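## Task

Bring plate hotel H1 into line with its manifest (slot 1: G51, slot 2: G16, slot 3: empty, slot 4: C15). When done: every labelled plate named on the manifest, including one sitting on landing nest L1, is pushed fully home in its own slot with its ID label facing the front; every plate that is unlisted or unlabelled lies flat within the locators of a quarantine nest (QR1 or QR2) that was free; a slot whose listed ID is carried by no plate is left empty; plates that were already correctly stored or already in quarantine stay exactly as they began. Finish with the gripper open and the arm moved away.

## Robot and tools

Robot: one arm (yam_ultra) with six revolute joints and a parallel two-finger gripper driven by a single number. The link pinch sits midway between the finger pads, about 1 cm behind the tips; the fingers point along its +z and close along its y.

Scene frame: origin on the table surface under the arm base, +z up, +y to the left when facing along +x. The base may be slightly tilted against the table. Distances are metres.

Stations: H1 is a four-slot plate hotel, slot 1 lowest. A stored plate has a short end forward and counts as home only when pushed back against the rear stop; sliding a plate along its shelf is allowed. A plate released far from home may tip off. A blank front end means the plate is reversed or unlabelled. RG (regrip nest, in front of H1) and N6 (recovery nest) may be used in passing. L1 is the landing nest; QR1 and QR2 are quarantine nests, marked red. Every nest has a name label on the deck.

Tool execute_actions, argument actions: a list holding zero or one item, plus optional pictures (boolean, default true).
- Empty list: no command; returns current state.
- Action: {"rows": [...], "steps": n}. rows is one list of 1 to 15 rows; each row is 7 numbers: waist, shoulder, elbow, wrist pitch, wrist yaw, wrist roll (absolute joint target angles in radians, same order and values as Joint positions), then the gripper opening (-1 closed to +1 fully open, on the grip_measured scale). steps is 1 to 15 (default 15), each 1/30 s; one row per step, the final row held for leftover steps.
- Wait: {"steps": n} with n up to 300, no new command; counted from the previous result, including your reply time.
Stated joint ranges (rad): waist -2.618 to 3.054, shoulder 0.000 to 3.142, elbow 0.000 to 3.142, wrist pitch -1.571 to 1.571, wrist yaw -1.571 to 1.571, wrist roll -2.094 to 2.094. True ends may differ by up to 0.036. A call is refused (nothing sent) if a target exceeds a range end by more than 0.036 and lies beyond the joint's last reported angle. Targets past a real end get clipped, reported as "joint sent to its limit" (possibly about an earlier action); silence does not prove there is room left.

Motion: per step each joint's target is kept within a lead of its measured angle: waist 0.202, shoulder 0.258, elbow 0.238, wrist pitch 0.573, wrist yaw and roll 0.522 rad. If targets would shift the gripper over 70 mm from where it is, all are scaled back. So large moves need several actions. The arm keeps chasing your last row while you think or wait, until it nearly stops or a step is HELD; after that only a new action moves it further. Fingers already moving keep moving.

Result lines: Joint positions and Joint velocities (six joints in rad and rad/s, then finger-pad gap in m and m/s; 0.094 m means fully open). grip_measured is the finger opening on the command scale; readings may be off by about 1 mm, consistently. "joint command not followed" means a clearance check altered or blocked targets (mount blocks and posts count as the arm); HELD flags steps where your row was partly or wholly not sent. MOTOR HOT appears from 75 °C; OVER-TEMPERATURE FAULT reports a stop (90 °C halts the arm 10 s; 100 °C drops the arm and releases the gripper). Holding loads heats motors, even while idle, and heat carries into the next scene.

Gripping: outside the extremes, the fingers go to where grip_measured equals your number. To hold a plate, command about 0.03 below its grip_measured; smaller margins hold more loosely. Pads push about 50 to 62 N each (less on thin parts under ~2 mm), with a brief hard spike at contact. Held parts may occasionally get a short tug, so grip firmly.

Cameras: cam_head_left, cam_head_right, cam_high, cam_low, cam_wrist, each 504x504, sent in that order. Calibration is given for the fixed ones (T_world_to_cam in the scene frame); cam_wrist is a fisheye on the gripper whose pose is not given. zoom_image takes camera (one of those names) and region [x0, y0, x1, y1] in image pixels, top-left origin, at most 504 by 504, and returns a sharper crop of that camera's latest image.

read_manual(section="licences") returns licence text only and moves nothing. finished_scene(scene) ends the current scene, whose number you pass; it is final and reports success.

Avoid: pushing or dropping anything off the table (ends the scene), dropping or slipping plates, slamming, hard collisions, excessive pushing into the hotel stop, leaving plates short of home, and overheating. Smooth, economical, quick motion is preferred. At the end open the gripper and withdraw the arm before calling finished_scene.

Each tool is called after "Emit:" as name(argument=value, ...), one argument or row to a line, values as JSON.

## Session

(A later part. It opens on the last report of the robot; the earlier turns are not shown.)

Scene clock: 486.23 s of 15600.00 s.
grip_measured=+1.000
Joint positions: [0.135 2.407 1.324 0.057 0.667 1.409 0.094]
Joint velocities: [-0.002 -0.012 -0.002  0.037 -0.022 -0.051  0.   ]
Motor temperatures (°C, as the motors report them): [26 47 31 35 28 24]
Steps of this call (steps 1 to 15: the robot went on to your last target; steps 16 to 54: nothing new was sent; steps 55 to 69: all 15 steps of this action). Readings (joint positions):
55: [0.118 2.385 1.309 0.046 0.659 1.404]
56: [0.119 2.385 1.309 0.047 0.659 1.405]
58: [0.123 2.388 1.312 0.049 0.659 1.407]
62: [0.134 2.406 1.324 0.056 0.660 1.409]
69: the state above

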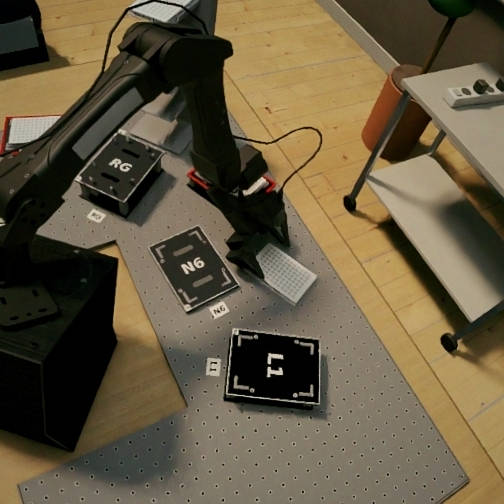

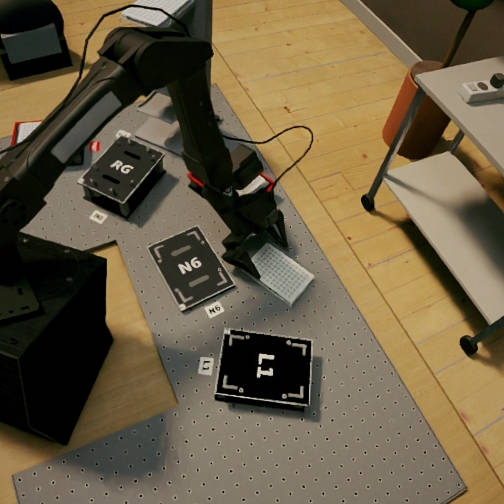

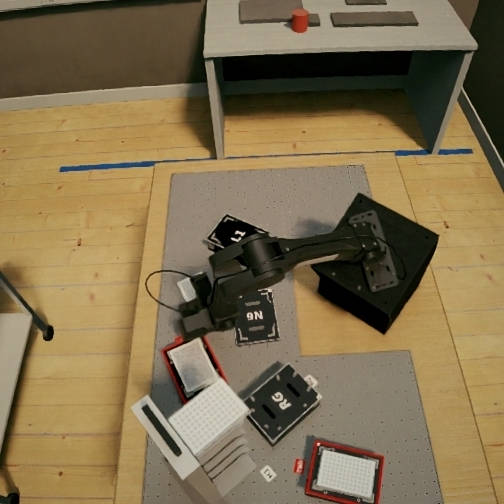

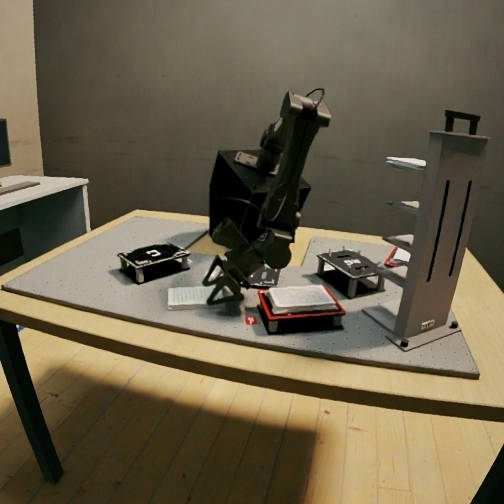

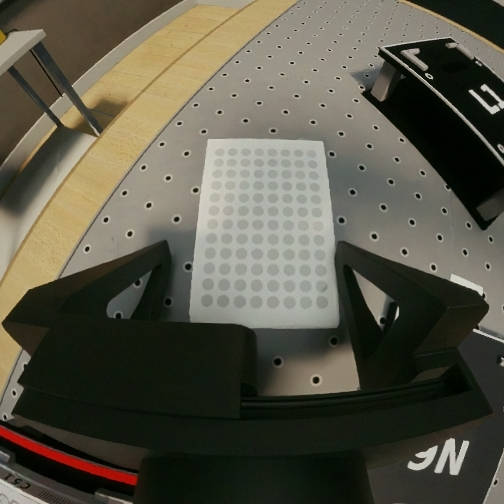

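Emit:
execute_actions(
  actions=[
    {"rows":[[0.13,2.39,1.34,0.05,0.68,1.415,1],[0.13,2.385,1.34,0.04,0.68,1.415,1],[0.13,2.385,1.34,0.03,0.68,1.415,1],[0.13,2.385,1.34,0.022,0.68,1.415,1]],"steps":15},
  ],
)

Emit:
zoom_image(
  camera="cam_low",
  region=[160,250,260,330],
)

Scene clock: 488.53 s of 15600.00 s.
grip_measured=+1.000
Joint positions: [0.135 2.407 1.324 0.042 0.667 1.409 0.094]
Joint velocities: [-0.007 -0.022 -0.007 -0.022  0.051  0.007  0.   ]
Motor temperatures (°C, as the motors report them): [26 47 31 35 28 24]
Steps of this call (steps 1 to 15: the robot went on to your last target; steps 16 to 54: nothing new was sent; steps 55 to 69: all 15 steps of this action). Readings (joint positions):
55: [0.135 2.407 1.324 0.057 0.667 1.409]
56: [0.135 2.407 1.324 0.057 0.667 1.409]
58: [0.135 2.407 1.324 0.054 0.667 1.409]
62: [0.135 2.407 1.324 0.046 0.667 1.409]
69: the state above

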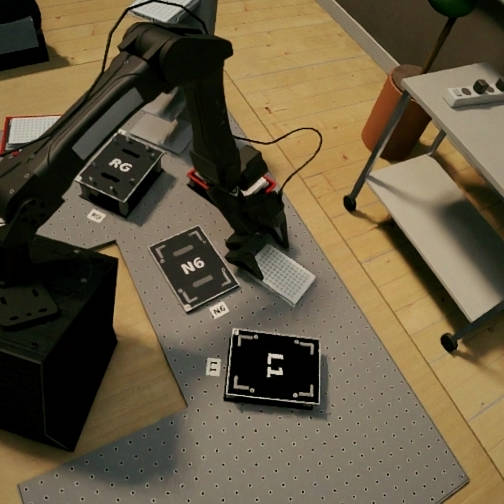

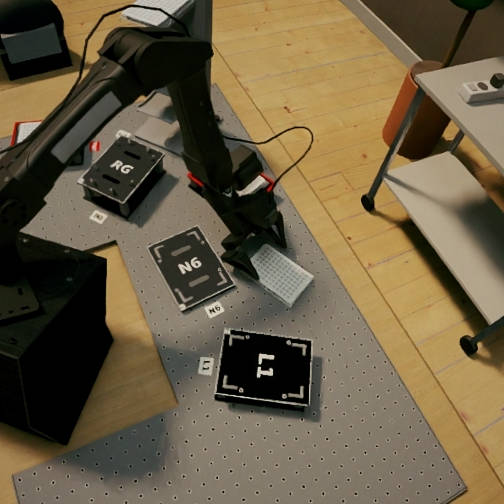

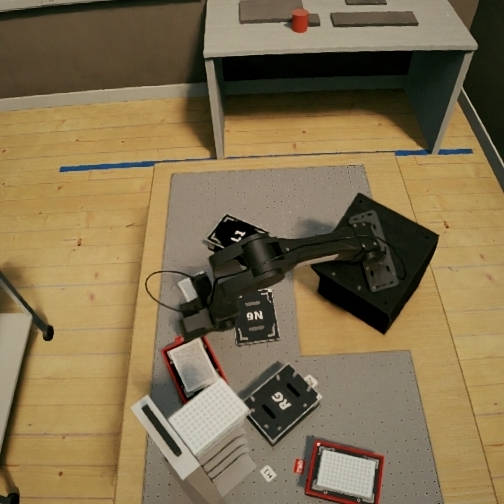

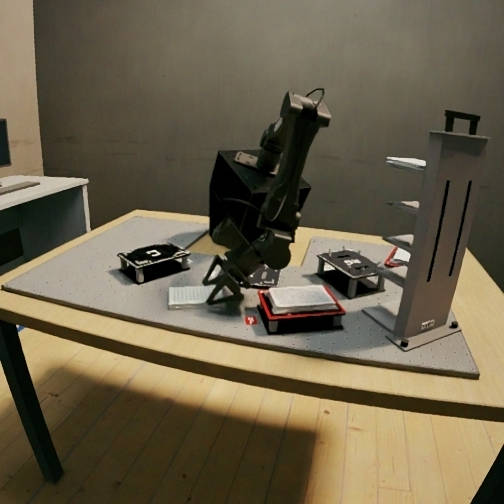

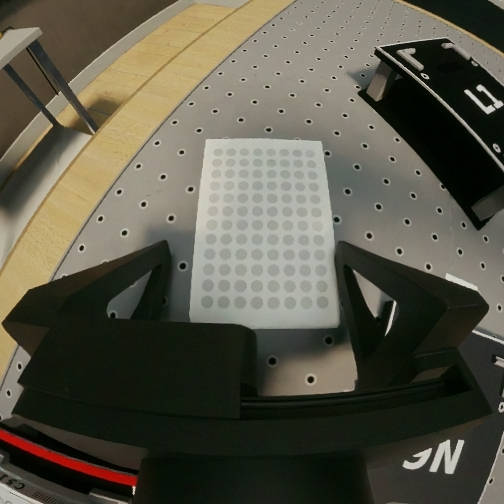

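Region (160, 250, 260, 330) of cam_low's 504x504 image, scaled by 5.040, with more detail than that image has; it fills the top 403 rows of this view, and the rest is white.

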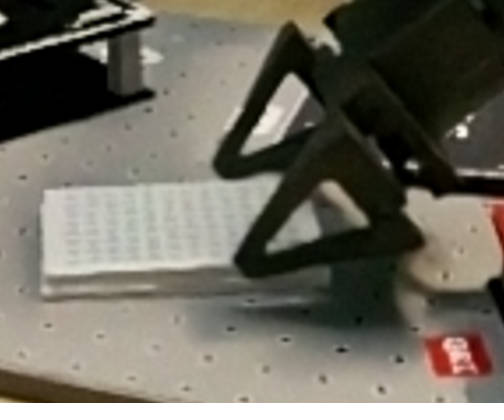

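Emit:
execute_actions(
  actions=[
    {"rows":[[0.13,2.39,1.33,0.035,0.71,1.415,1],[0.13,2.39,1.33,0.035,0.735,1.415,1],[0.13,2.39,1.33,0.035,0.745,1.415,1],[0.13,2.39,1.33,0.035,0.745,1.415,1],[0.13,2.39,1.32,0.035,0.745,1.415,1],[0.13,2.39,1.31,0.035,0.745,1.415,1],[0.13,2.39,1.3,0.035,0.745,1.415,1],[0.13,2.39,1.295,0.035,0.745,1.415,1]],"steps":15},
  ],
)

Scene clock: 490.40 s of 15600.00 s.
grip_measured=+1.000
Joint positions: [0.135 2.407 1.324 0.041 0.71  1.409 0.094]
Joint velocities: [ 0.007 -0.027 -0.007 -0.051 -0.022  0.022  0.   ]
Motor temperatures (°C, as the motors report them): [26 47 30 35 28 24]
Steps of this call (steps 1 to 15: the robot went on to your last target; steps 16 to 41: nothing new was sent; steps 42 to 56: all 15 steps of this action). Readings (joint positions):
42: [0.135 2.407 1.324 0.041 0.669 1.409]
43: [0.135 2.407 1.324 0.041 0.674 1.409]
45: [0.135 2.407 1.324 0.041 0.687 1.409]
49: [0.135 2.407 1.324 0.041 0.702 1.409]
56: the state above

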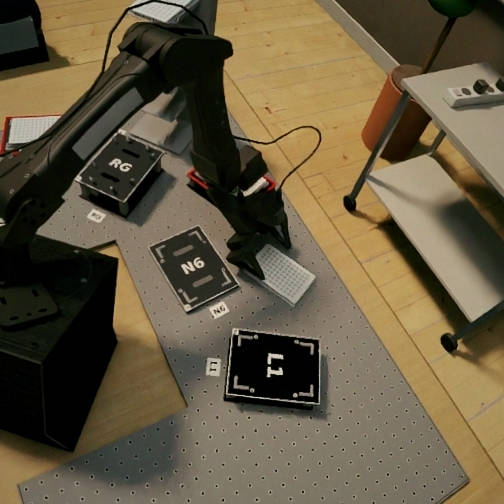

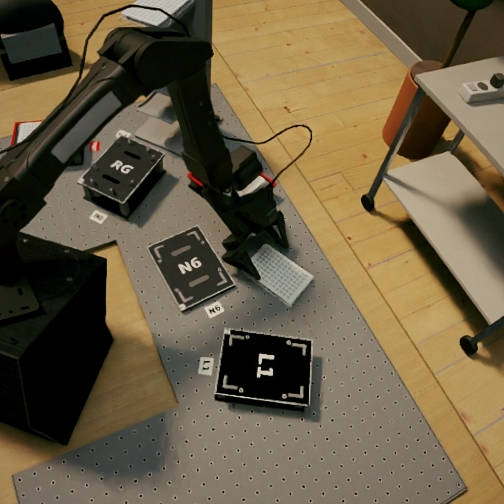

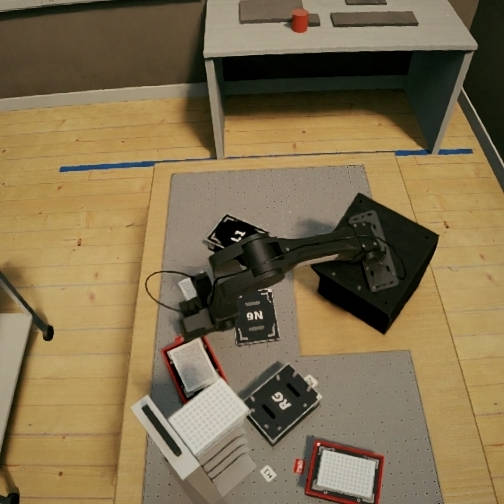

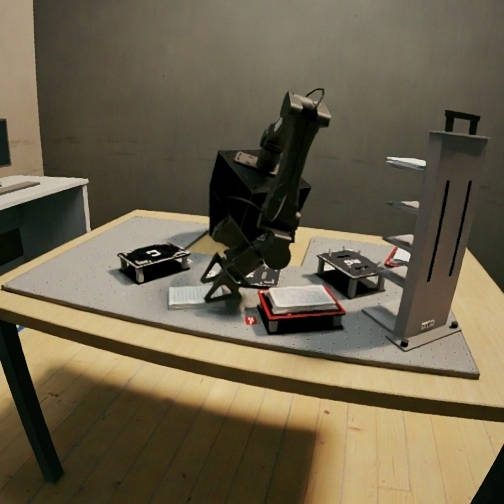

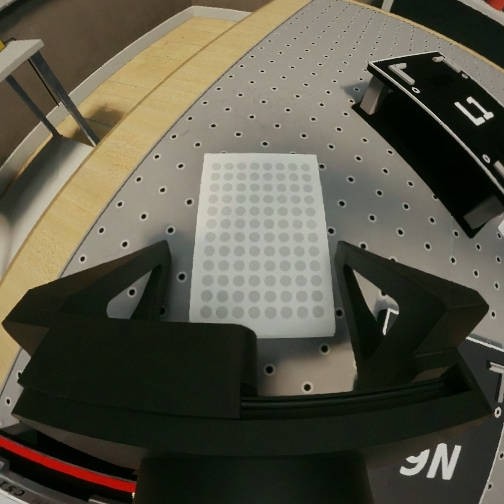

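Emit:
execute_actions(
  actions=[
    {"rows":[[0.13,2.4,1.32,0.028,0.74,1.415,1],[0.13,2.406,1.32,0.022,0.74,1.415,1],[0.13,2.411,1.32,0.022,0.74,1.415,1],[0.13,2.415,1.32,0.022,0.74,1.415,1],[0.13,2.415,1.32,0.022,0.73,1.415,1],[0.13,2.415,1.32,0.022,0.72,1.415,1],[0.13,2.415,1.32,0.022,0.71,1.415,1],[0.13,2.415,1.32,0.022,0.7,1.415,1],[0.13,2.415,1.32,0.022,0.69,1.415,1],[0.13,2.415,1.32,0.022,0.68,1.415,1]],"steps":15},
  ],
  pictures=false,
)

Emit:
execute_actions(
  actions=[
    {"steps":8},
  ],
)

Scene clock: 492.77 s of 15600.00 s.
grip_measured=+1.000
Joint positions: [0.135 2.417 1.324 0.036 0.676 1.409 0.094]
Joint velocities: [ 0.002 -0.007  0.002 -0.022 -0.125  0.051  0.   ]
Motor temperatures (°C, as the motors report them): [26 47 30 34 28 24]
Steps of this call (steps 1 to 15: the robot went on to your last target; steps 16 to 56: nothing new was sent; steps 57 to 71: all 15 steps of this action). Readings (joint positions):
57: [0.135 2.407 1.324 0.041 0.712 1.409]
58: [0.135 2.407 1.324 0.041 0.712 1.409]
60: [0.135 2.408 1.324 0.040 0.712 1.409]
64: [0.135 2.414 1.324 0.038 0.706 1.409]
71: the state above

Scene clock: 493.03 s of 15600.00 s.
grip_measured=+1.000
Joint positions: [0.135 2.417 1.324 0.036 0.669 1.409 0.094]
Joint velocities: [-0.017 -0.017 -0.017  0.095 -0.007 -0.081  0.   ]
Motor temperatures (°C, as the motors report them): [26 47 30 34 28 24]
Steps of this call (steps 1 to 8: the robot went on to your last target). Readings (joint positions):
1: [0.135 2.417 1.324 0.036 0.675 1.409]
2: [0.135 2.417 1.324 0.036 0.673 1.409]
4: [0.135 2.417 1.324 0.036 0.671 1.409]
8: the state above

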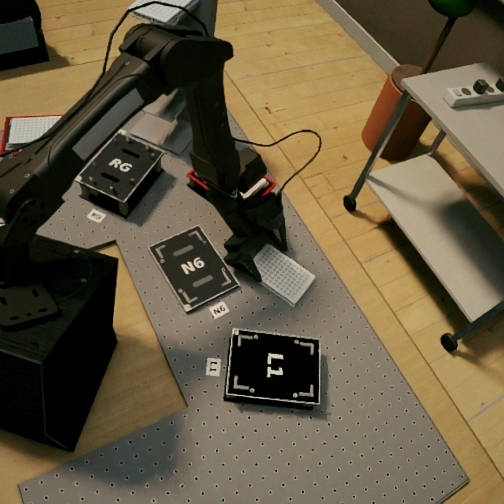

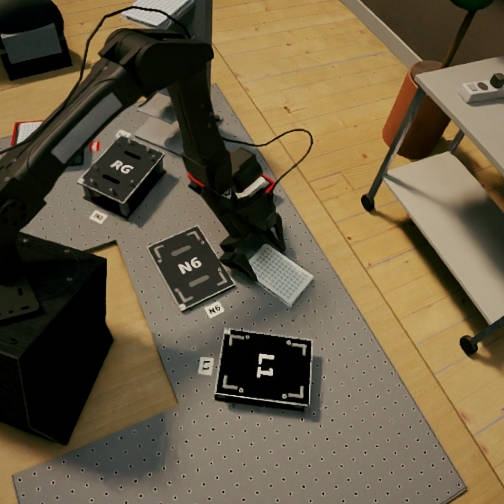

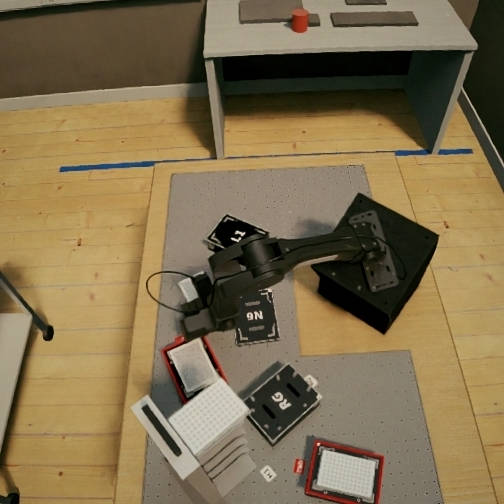

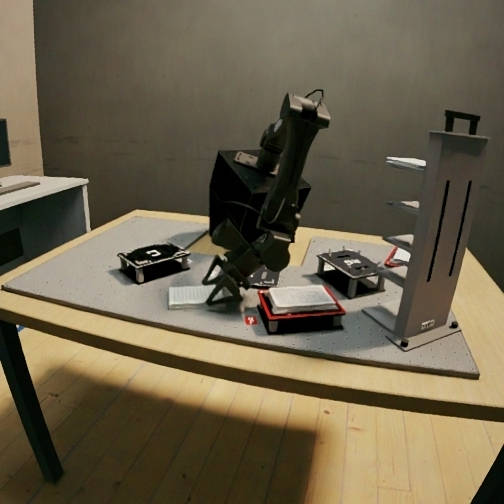

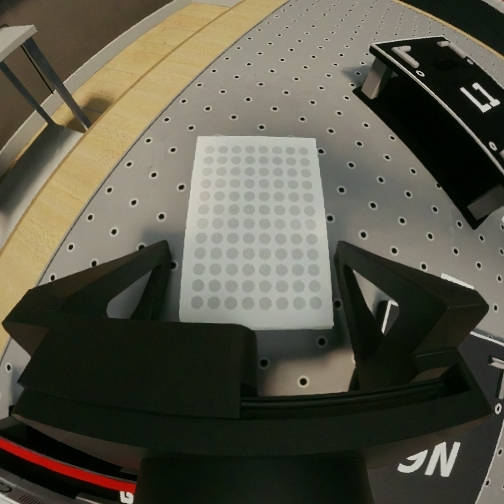

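Width ~147; lower q5 a hair more and close.

Emit:
execute_actions(
  actions=[
    {"rows":[[0.13,2.41,1.32,0.03,0.672,1.425,1],[0.13,2.41,1.32,0.03,0.665,1.43,1],[0.13,2.41,1.32,0.03,0.665,1.43,1],[0.13,2.41,1.32,0.03,0.665,1.43,1],[0.13,2.41,1.32,0.03,0.665,1.43,1],[0.13,2.41,1.32,0.03,0.665,1.43,1],[0.13,2.41,1.32,0.03,0.665,1.43,0.9],[0.13,2.41,1.32,0.03,0.665,1.43,0.82],[0.13,2.41,1.32,0.03,0.665,1.43,0.76],[0.13,2.41,1.32,0.03,0.67,1.43,0.7],[0.13,2.41,1.32,0.03,0.68,1.43,0.62]],"steps":15},
  ],
)

Emit:
zoom_image(
  camera="cam_low",
  region=[160,250,260,330],
)

Scene clock: 495.73 s of 15600.00 s.
grip_measured=+0.691
Joint positions: [0.135 2.417 1.324 0.036 0.656 1.423 0.079]
Joint velocities: [ 0.017  0.012  0.002 -0.037  0.007 -0.037 -0.001]
Motor temperatures (°C, as the motors report them): [26 47 30 34 28 24]
Steps of this call (steps 1 to 15: the robot went on to your last target; steps 16 to 66: nothing new was sent; steps 67 to 81: all 15 steps of this action). Readings (joint positions):
67: [0.135 2.417 1.324 0.036 0.667 1.411]
68: [0.135 2.417 1.324 0.036 0.665 1.413]
70: [0.135 2.417 1.324 0.036 0.660 1.417]
74: [0.135 2.417 1.324 0.036 0.656 1.421]
81: the state above

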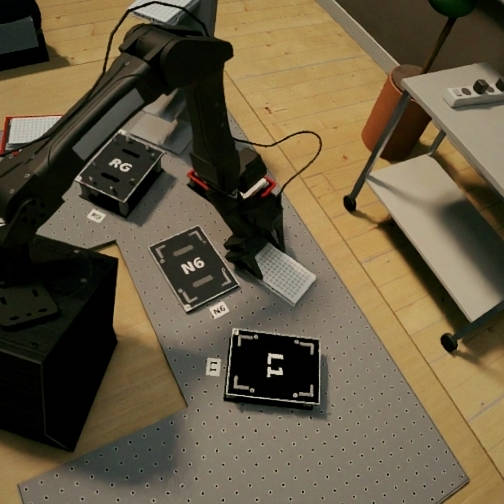

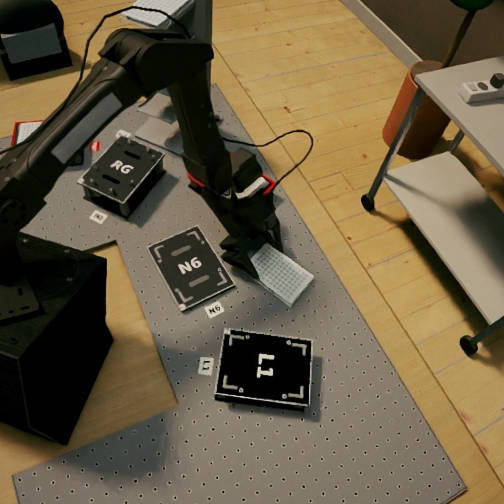

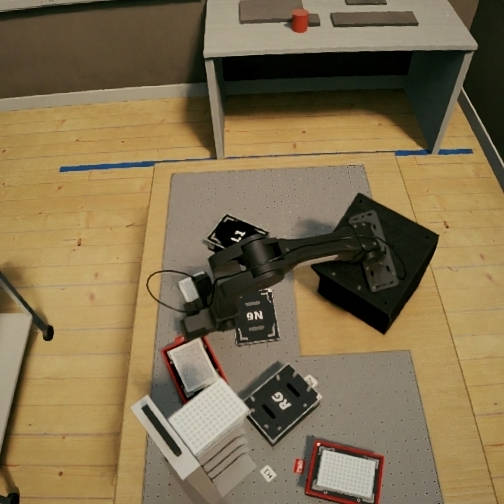

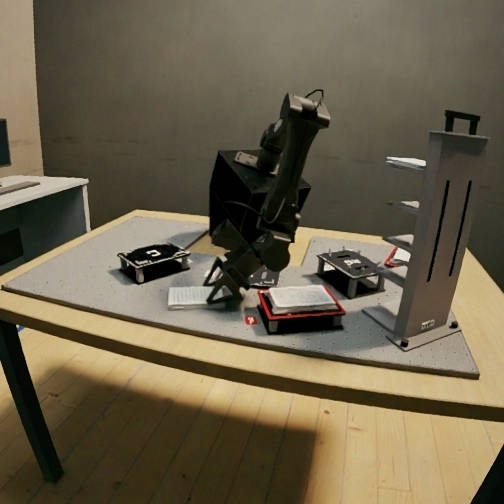

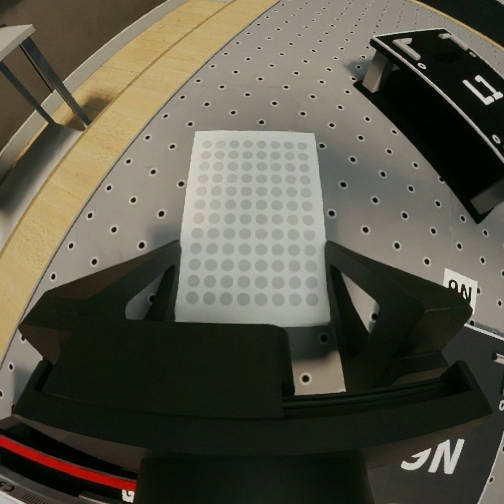

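Region (160, 250, 260, 330) of cam_low's 504x504 image, scaled by 5.040, with more detail than that image has; it fills the top 403 rows of this view, and the rest is white.

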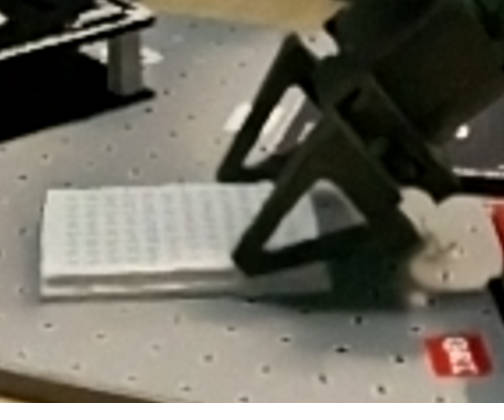

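Emit:
execute_actions(
  actions=[
    {"rows":[[0.13,2.41,1.32,0.03,0.67,1.42,0.8],[0.13,2.41,1.32,0.03,0.66,1.405,0.92],[0.13,2.41,1.32,0.03,0.65,1.39,0.92],[0.13,2.41,1.32,0.03,0.645,1.385,0.92],[0.13,2.41,1.32,0.03,0.645,1.385,0.92],[0.13,2.41,1.32,0.03,0.645,1.385,0.92],[0.13,2.41,1.32,0.03,0.645,1.385,0.92],[0.13,2.41,1.32,0.03,0.645,1.385,0.92],[0.13,2.41,1.32,0.03,0.645,1.385,0.84],[0.13,2.41,1.32,0.03,0.645,1.385,0.76],[0.13,2.41,1.32,0.03,0.65,1.385,0.7],[0.13,2.41,1.32,0.03,0.66,1.39,0.62]],"steps":15},
  ],
)

Emit:
zoom_image(
  camera="cam_low",
  region=[160,250,260,330],
)

Scene clock: 499.40 s of 15600.00 s.
grip_measured=+0.722
Joint positions: [0.135 2.417 1.324 0.036 0.637 1.395 0.081]
Joint velocities: [ 0.017 -0.002 -0.012 -0.051 -0.051 -0.125 -0.001]
Motor temperatures (°C, as the motors report them): [26 47 30 34 28 24]
Steps of this call (steps 1 to 15: the robot went on to your last target; steps 16 to 90: nothing new was sent; then 0.17 s passed at rest; steps 91 to 105: all 15 steps of this action). Readings (joint positions):
91: [0.135 2.417 1.324 0.036 0.656 1.423]
92: [0.135 2.417 1.324 0.036 0.655 1.421]
94: [0.135 2.417 1.324 0.036 0.649 1.412]
98: [0.135 2.417 1.324 0.036 0.639 1.400]
105: the state above

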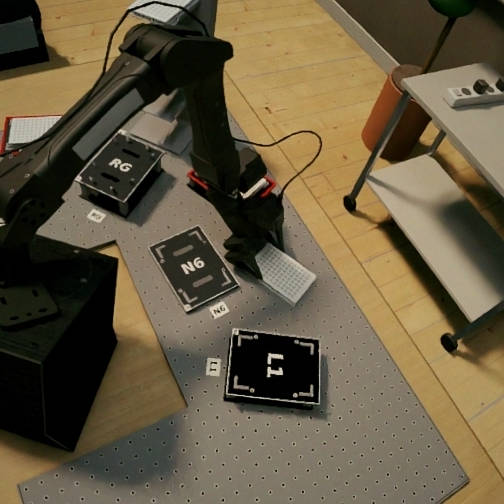

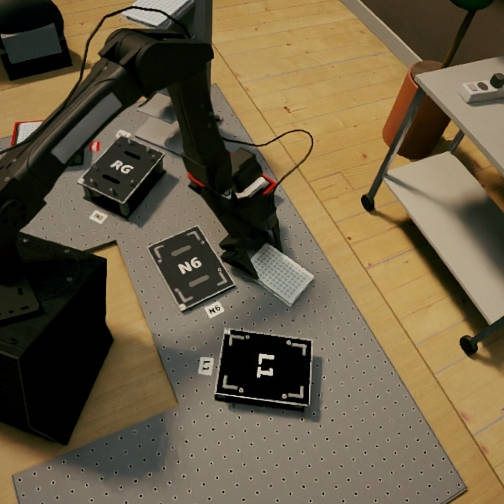

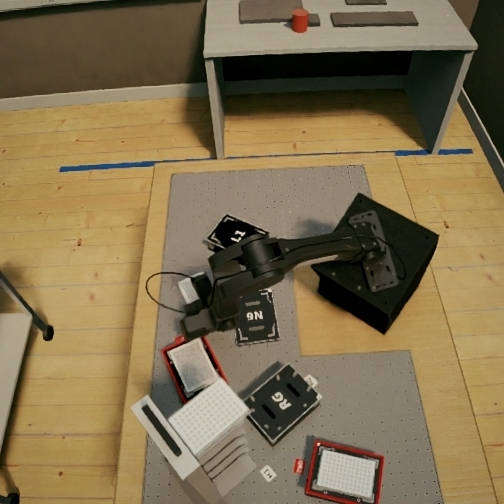

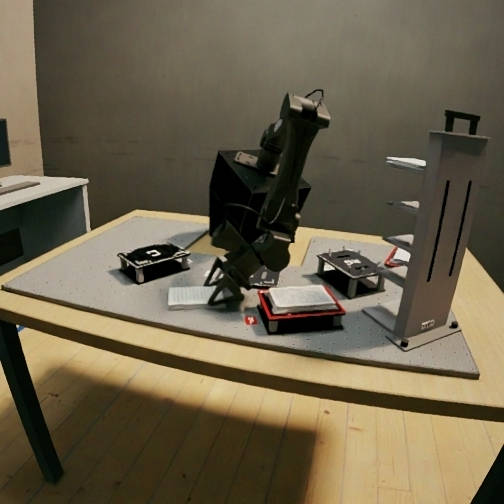

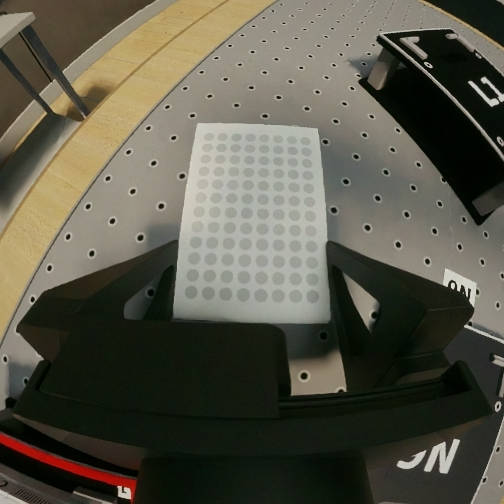

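Region (160, 250, 260, 330) of cam_low's 504x504 image, scaled by 5.040, with more detail than that image has; it fills the top 403 rows of this view, and the rest is white.

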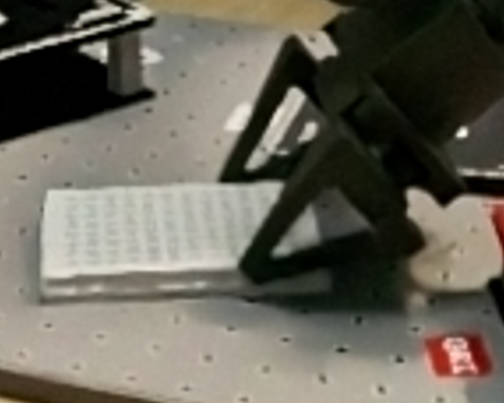

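Emit:
execute_actions(
  actions=[],
)

Scene clock: 505.30 s of 15600.00 s.
grip_measured=+0.722
Joint positions: [0.135 2.417 1.324 0.036 0.637 1.395 0.081]
Joint velocities: [ 0.007 -0.017 -0.002  0.022  0.022 -0.022 -0.001]
Motor temperatures (°C, as the motors report them): [26 47 30 34 28 24]
Steps of this call (steps 1 to 15: the robot went on to your last target; steps 16 to 90: nothing new was sent; then 2.90 s passed at rest). Readings (joint positions):
1: [0.135 2.417 1.324 0.036 0.637 1.395]
2: [0.135 2.417 1.324 0.036 0.637 1.395]
4: [0.135 2.417 1.324 0.036 0.637 1.395]
8: [0.135 2.417 1.324 0.036 0.637 1.395]
90: the state above
The arm was judged still, so your last target was given up. Only a new action makes it travel on or press farther. Fingers that are still opening or closing keep moving.

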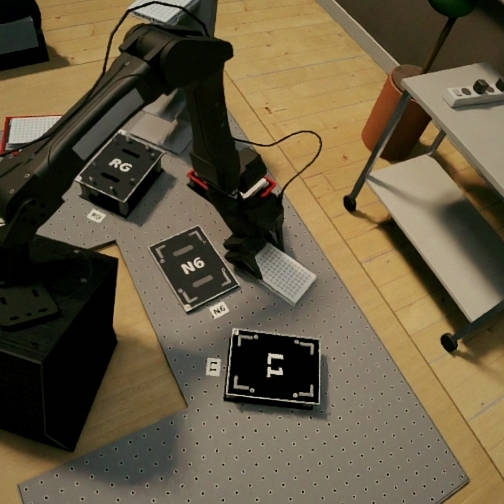

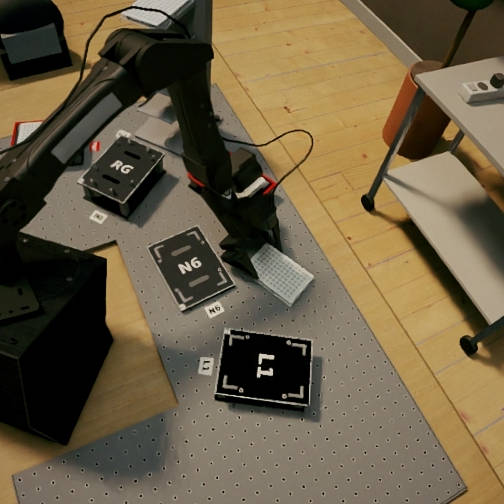

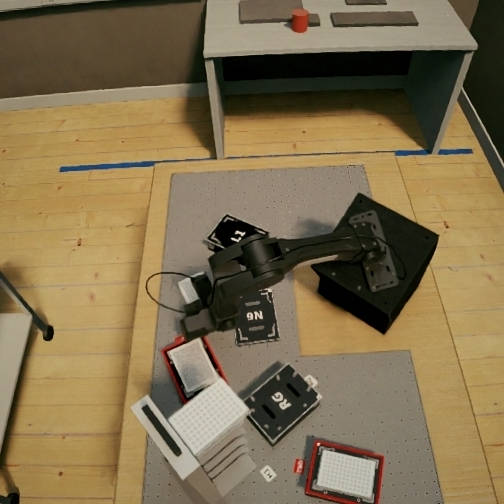

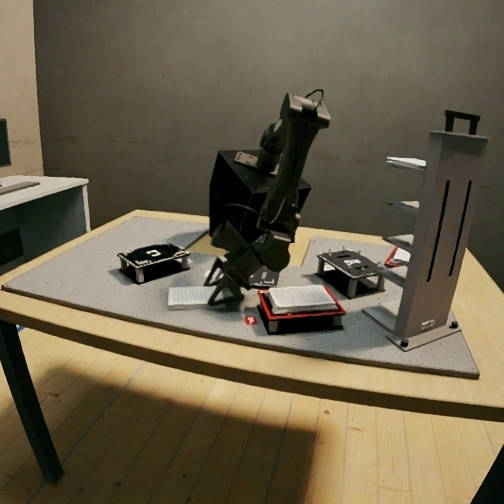

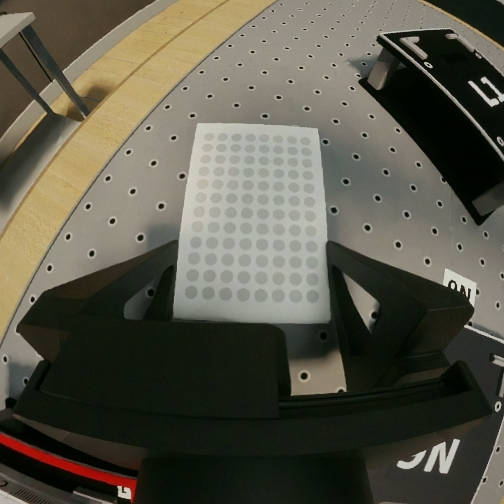

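Emit:
execute_actions(
  actions=[
    {"rows":[[0.13,2.39,1.31,0.025,0.665,1.39,0.62],[0.13,2.37,1.305,0.02,0.67,1.39,0.62],[0.13,2.35,1.30,0.015,0.67,1.39,0.62],[0.13,2.33,1.29,0.01,0.675,1.39,0.62],[0.13,2.31,1.28,0,0.68,1.39,0.62],[0.13,2.29,1.275,0,0.68,1.39,0.62],[0.13,2.27,1.27,-0.01,0.68,1.39,0.62],[0.13,2.25,1.26,-0.015,0.685,1.39,0.62],[0.13,2.23,1.25,-0.02,0.69,1.39,0.62],[0.13,2.21,1.245,-0.025,0.69,1.39,0.62],[0.13,2.2,1.24,-0.03,0.69,1.39,0.62]]},
  ],
  pictures=false,
)

Emit:
execute_actions(
  actions=[
    {"rows":[[0.135,2.17,1.21,-0.01,0.69,1.37,0.62],[0.14,2.14,1.18,0.01,0.69,1.34,0.62],[0.145,2.11,1.15,0.03,0.68,1.32,0.62],[0.15,2.08,1.12,0.05,0.68,1.30,0.62],[0.16,2.05,1.09,0.07,0.68,1.27,0.62],[0.165,2.02,1.06,0.09,0.68,1.25,0.62],[0.17,1.99,1.03,0.12,0.68,1.22,0.62],[0.175,1.96,1.0,0.14,0.67,1.2,0.62],[0.18,1.93,0.97,0.16,0.67,1.18,0.62],[0.185,1.9,0.94,0.18,0.67,1.15,0.62],[0.19,1.87,0.91,0.2,0.67,1.13,0.62],[0.2,1.84,0.88,0.22,0.67,1.11,0.62],[0.205,1.81,0.85,0.24,0.66,1.08,0.62],[0.21,1.79,0.82,0.26,0.66,1.06,0.62],[0.215,1.77,0.79,0.28,0.66,1.04,0.62]]},
  ],
  pictures=false,
)

Emit:
execute_actions(
  actions=[
    {"rows":[[0.22,1.74,0.76,0.30,0.66,1.01,0.62],[0.225,1.71,0.72,0.32,0.66,0.99,0.62],[0.23,1.68,0.69,0.35,0.65,0.96,0.62],[0.24,1.65,0.66,0.37,0.65,0.94,0.62],[0.245,1.63,0.62,0.39,0.65,0.91,0.62],[0.25,1.60,0.59,0.41,0.65,0.89,0.62],[0.255,1.57,0.56,0.44,0.65,0.86,0.62],[0.26,1.54,0.52,0.46,0.64,0.84,0.62],[0.27,1.52,0.49,0.48,0.64,0.81,0.62],[0.275,1.49,0.46,0.5,0.64,0.79,0.62],[0.28,1.46,0.42,0.53,0.64,0.76,0.62],[0.285,1.44,0.39,0.55,0.63,0.74,0.62],[0.29,1.42,0.36,0.57,0.63,0.72,0.62],[0.295,1.40,0.33,0.59,0.63,0.70,0.62],[0.3,1.38,0.31,0.6,0.63,0.68,0.62]]},
  ],
)

Scene clock: 510.70 s of 15600.00 s.
grip_measured=+0.722
Joint positions: [ 0.135  2.209  1.264 -0.005  0.652  1.395  0.081]
Joint velocities: [-0.007 -0.085 -0.002 -0.037  0.037 -0.051  0.   ]
Motor temperatures (°C, as the motors report them): [26 47 30 34 28 24]
Steps of this call (steps 1 to 90: nothing new was sent; then 1.90 s passed at rest; steps 91 to 105: all 15 steps of this action). Readings (joint positions):
91: [0.135 2.417 1.324 0.036 0.637 1.395]
92: [0.135 2.415 1.324 0.035 0.637 1.395]
94: [0.135 2.400 1.316 0.029 0.637 1.395]
98: [0.135 2.323 1.284 0.006 0.638 1.395]
105: the state above

Scene clock: 511.20 s of 15600.00 s.
grip_measured=+0.723
Joint positions: [0.206 1.825 0.861 0.186 0.647 1.138 0.081]
Joint velocities: [ 0.164 -0.779 -0.803  0.652  0.051 -0.579  0.   ]
Motor temperatures (°C, as the motors report them): [26 47 30 34 28 24]
Steps of this call (steps 1 to 15: all 15 steps of this action). Readings (joint positions):
1: [0.135 2.205 1.260 -0.003 0.653 1.392]
2: [0.136 2.196 1.245 0.003 0.653 1.384]
4: [0.139 2.159 1.189 0.014 0.652 1.361]
8: [0.162 2.047 1.058 0.048 0.652 1.290]
15: the state above

Scene clock: 511.70 s of 15600.00 s.
grip_measured=+0.723
Joint positions: [0.288 1.433 0.368 0.499 0.623 0.779 0.081]
Joint velocities: [ 0.134 -0.584 -0.813  0.549  0.022 -0.637 -0.001]
Motor temperatures (°C, as the motors report them): [26 47 30 34 28 24]
Steps of this call (steps 1 to 15: all 15 steps of this action). Readings (joint positions):
1: [0.212 1.799 0.832 0.208 0.647 1.115]
2: [0.217 1.773 0.802 0.231 0.646 1.092]
4: [0.226 1.720 0.733 0.272 0.642 1.044]
8: [0.249 1.613 0.594 0.351 0.636 0.947]
15: the state above

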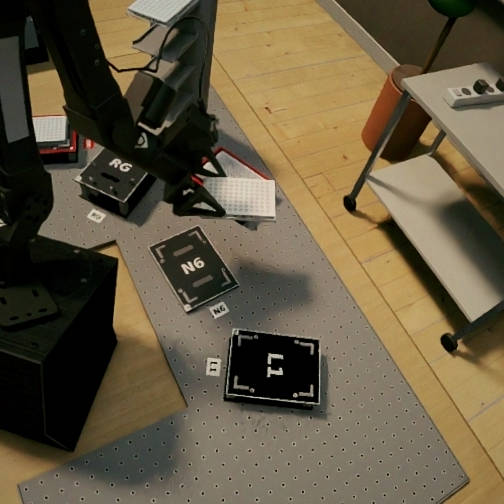

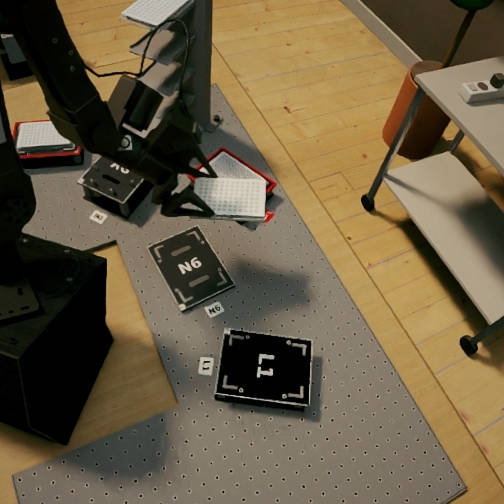

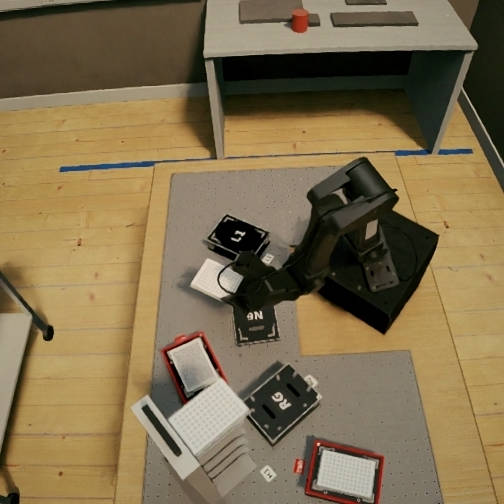

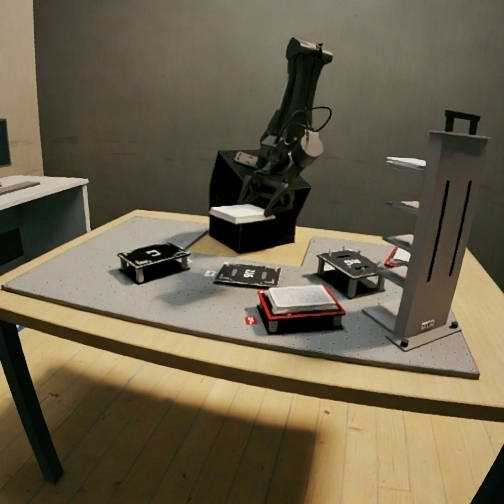

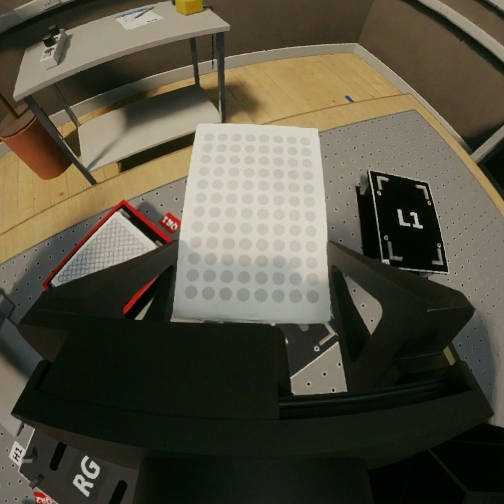

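Emit:
execute_actions(
  actions=[
    {"rows":[[0.34,1.38,0.3,0.62,0.63,0.65,0.62],[0.38,1.38,0.3,0.64,0.63,0.62,0.62],[0.42,1.38,0.3,0.66,0.62,0.59,0.62],[0.46,1.38,0.3,0.68,0.61,0.55,0.62],[0.5,1.38,0.3,0.7,0.6,0.52,0.62],[0.54,1.38,0.3,0.72,0.59,0.49,0.62],[0.58,1.38,0.3,0.74,0.57,0.45,0.62],[0.62,1.38,0.3,0.76,0.55,0.42,0.62],[0.66,1.38,0.3,0.78,0.53,0.38,0.62],[0.7,1.38,0.3,0.8,0.5,0.35,0.62],[0.74,1.38,0.3,0.82,0.47,0.31,0.62],[0.78,1.38,0.3,0.84,0.43,0.27,0.62],[0.82,1.38,0.3,0.86,0.39,0.23,0.62],[0.85,1.38,0.3,0.88,0.35,0.19,0.62],[0.87,1.38,0.3,0.89,0.31,0.155,0.62]]},
  ],
  pictures=false,
)

Emit:
execute_actions(
  actions=[
    {"steps":12},
  ],
)

Scene clock: 513.93 s of 15600.00 s.
grip_measured=+0.723
Joint positions: [0.819 1.402 0.319 0.787 0.437 0.311 0.081]
Joint velocities: [ 0.926  0.002 -0.007  0.505 -0.872 -1.106 -0.001]
Motor temperatures (°C, as the motors report them): [26 46 30 35 28 24]
Steps of this call (steps 1 to 30: the robot went on to your last target; steps 31 to 52: nothing new was sent; steps 53 to 67: all 15 steps of this action). Readings (joint positions):
53: [0.300 1.402 0.319 0.575 0.620 0.681]
54: [0.316 1.402 0.319 0.579 0.622 0.672]
56: [0.381 1.402 0.319 0.598 0.621 0.640]
60: [0.548 1.402 0.319 0.659 0.590 0.541]
67: the state above

Scene clock: 514.33 s of 15600.00 s.
grip_measured=+0.723
Joint positions: [0.87  1.402 0.319 0.852 0.321 0.171 0.081]
Joint velocities: [-0.007  0.007 -0.012 -0.037 -0.022 -0.007 -0.   ]
Motor temperatures (°C, as the motors report them): [26 46 30 35 28 24]
Steps of this call (steps 1 to 12: the robot went on to your last target). Readings (joint positions):
1: [0.846 1.402 0.319 0.803 0.406 0.280]
2: [0.862 1.402 0.319 0.816 0.381 0.255]
4: [0.870 1.402 0.319 0.832 0.350 0.220]
8: [0.870 1.402 0.319 0.847 0.329 0.185]
12: the state above

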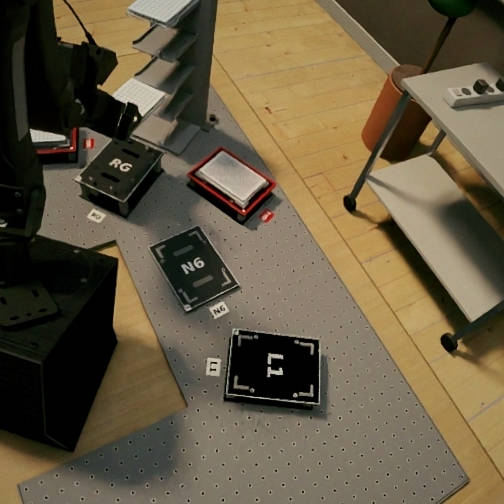

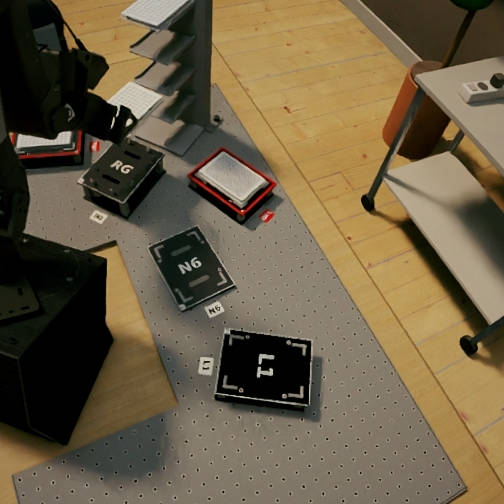

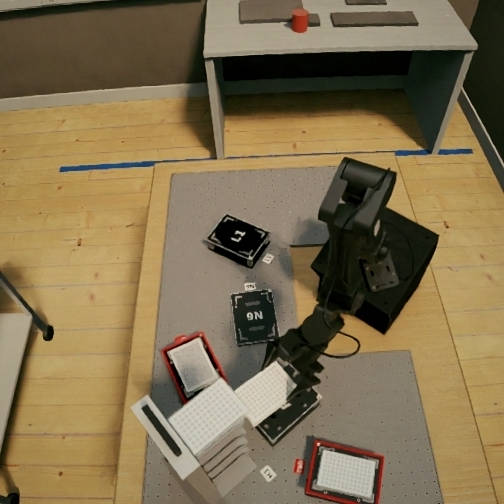

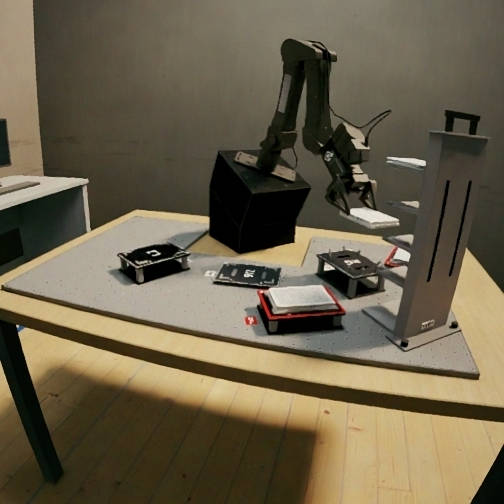

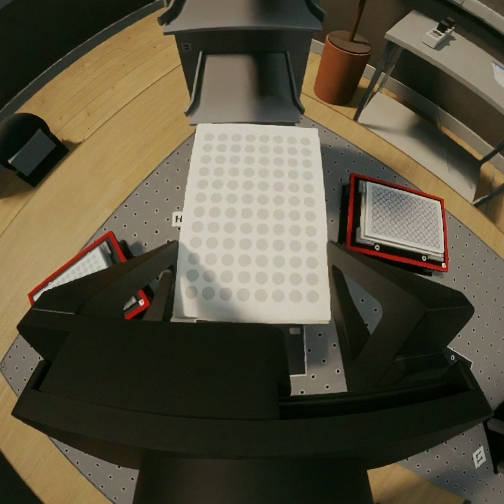

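Descend, with q5 reduced to compensate yaw.

Emit:
execute_actions(
  actions=[
    {"rows":[[0.865,1.43,0.32,0.94,0.3,0.155,0.62],[0.865,1.47,0.32,0.98,0.3,0.155,0.62],[0.86,1.5,0.32,1.02,0.29,0.155,0.62],[0.86,1.54,0.33,1.06,0.29,0.155,0.62],[0.855,1.58,0.33,1.1,0.28,0.155,0.62],[0.855,1.61,0.34,1.14,0.28,0.155,0.62],[0.85,1.65,0.34,1.18,0.27,0.155,0.62],[0.85,1.69,0.35,1.22,0.27,0.155,0.62],[0.845,1.72,0.35,1.26,0.26,0.155,0.62],[0.845,1.76,0.36,1.3,0.26,0.155,0.62],[0.84,1.8,0.37,1.33,0.25,0.155,0.62],[0.84,1.83,0.38,1.36,0.25,0.155,0.62],[0.84,1.87,0.385,1.39,0.245,0.155,0.62],[0.84,1.9,0.39,1.4,0.24,0.15,0.62],[0.84,1.925,0.395,1.4,0.24,0.15,0.62]]},
  ],
  pictures=false,
)

Emit:
execute_actions(
  actions=[
    {"steps":15},
  ],
)

Scene clock: 517.57 s of 15600.00 s.
grip_measured=+0.723
Joint positions: [0.849 1.877 0.36  1.266 0.262 0.159 0.081]
Joint velocities: [-0.002  0.867  0.247  0.652 -0.066  0.022 -0.   ]
Motor temperatures (°C, as the motors report them): [26 45 30 35 28 24]
Steps of this call (steps 1 to 30: the robot went on to your last target; steps 31 to 82: nothing new was sent; steps 83 to 97: all 15 steps of this action). Readings (joint positions):
83: [0.870 1.406 0.319 0.861 0.315 0.161]
84: [0.870 1.419 0.319 0.881 0.314 0.161]
86: [0.870 1.471 0.319 0.936 0.308 0.161]
90: [0.863 1.624 0.319 1.053 0.291 0.161]
97: the state above

Scene clock: 518.07 s of 15600.00 s.
grip_measured=+0.723
Joint positions: [0.849 1.929 0.37  1.361 0.247 0.156 0.081]
Joint velocities: [-0.022  0.012 -0.007  0.007 -0.007  0.007  0.   ]
Motor temperatures (°C, as the motors report them): [26 45 30 36 28 24]
Steps of this call (steps 1 to 15: the robot went on to your last target). Readings (joint positions):
1: [0.849 1.902 0.367 1.285 0.258 0.159]
2: [0.849 1.918 0.370 1.296 0.255 0.158]
4: [0.849 1.929 0.370 1.311 0.252 0.157]
8: [0.849 1.929 0.370 1.343 0.248 0.157]
15: the state above

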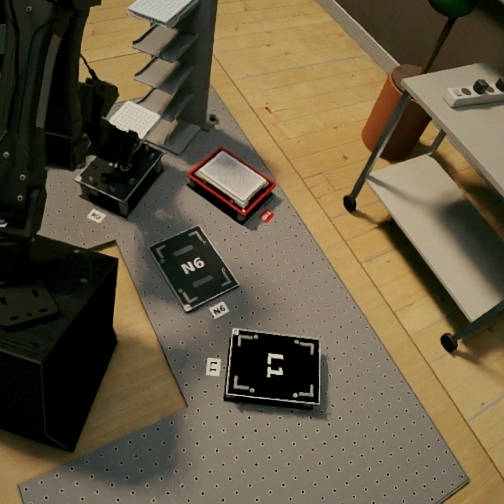

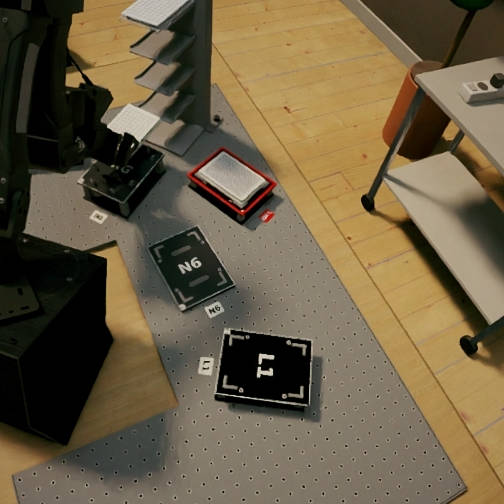

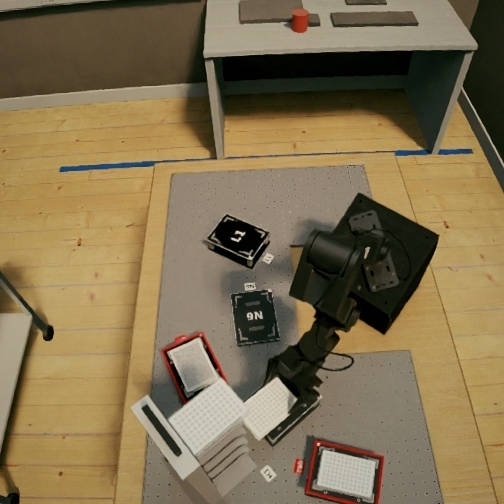

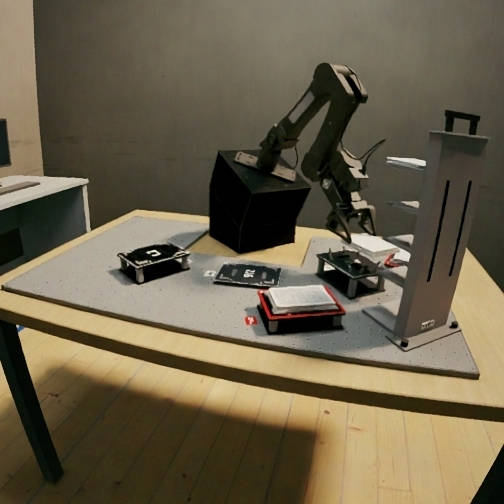

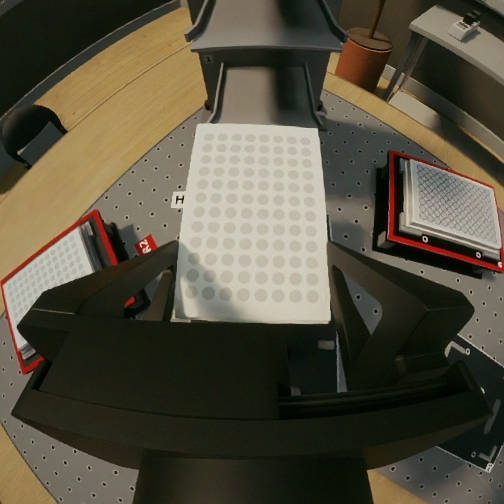

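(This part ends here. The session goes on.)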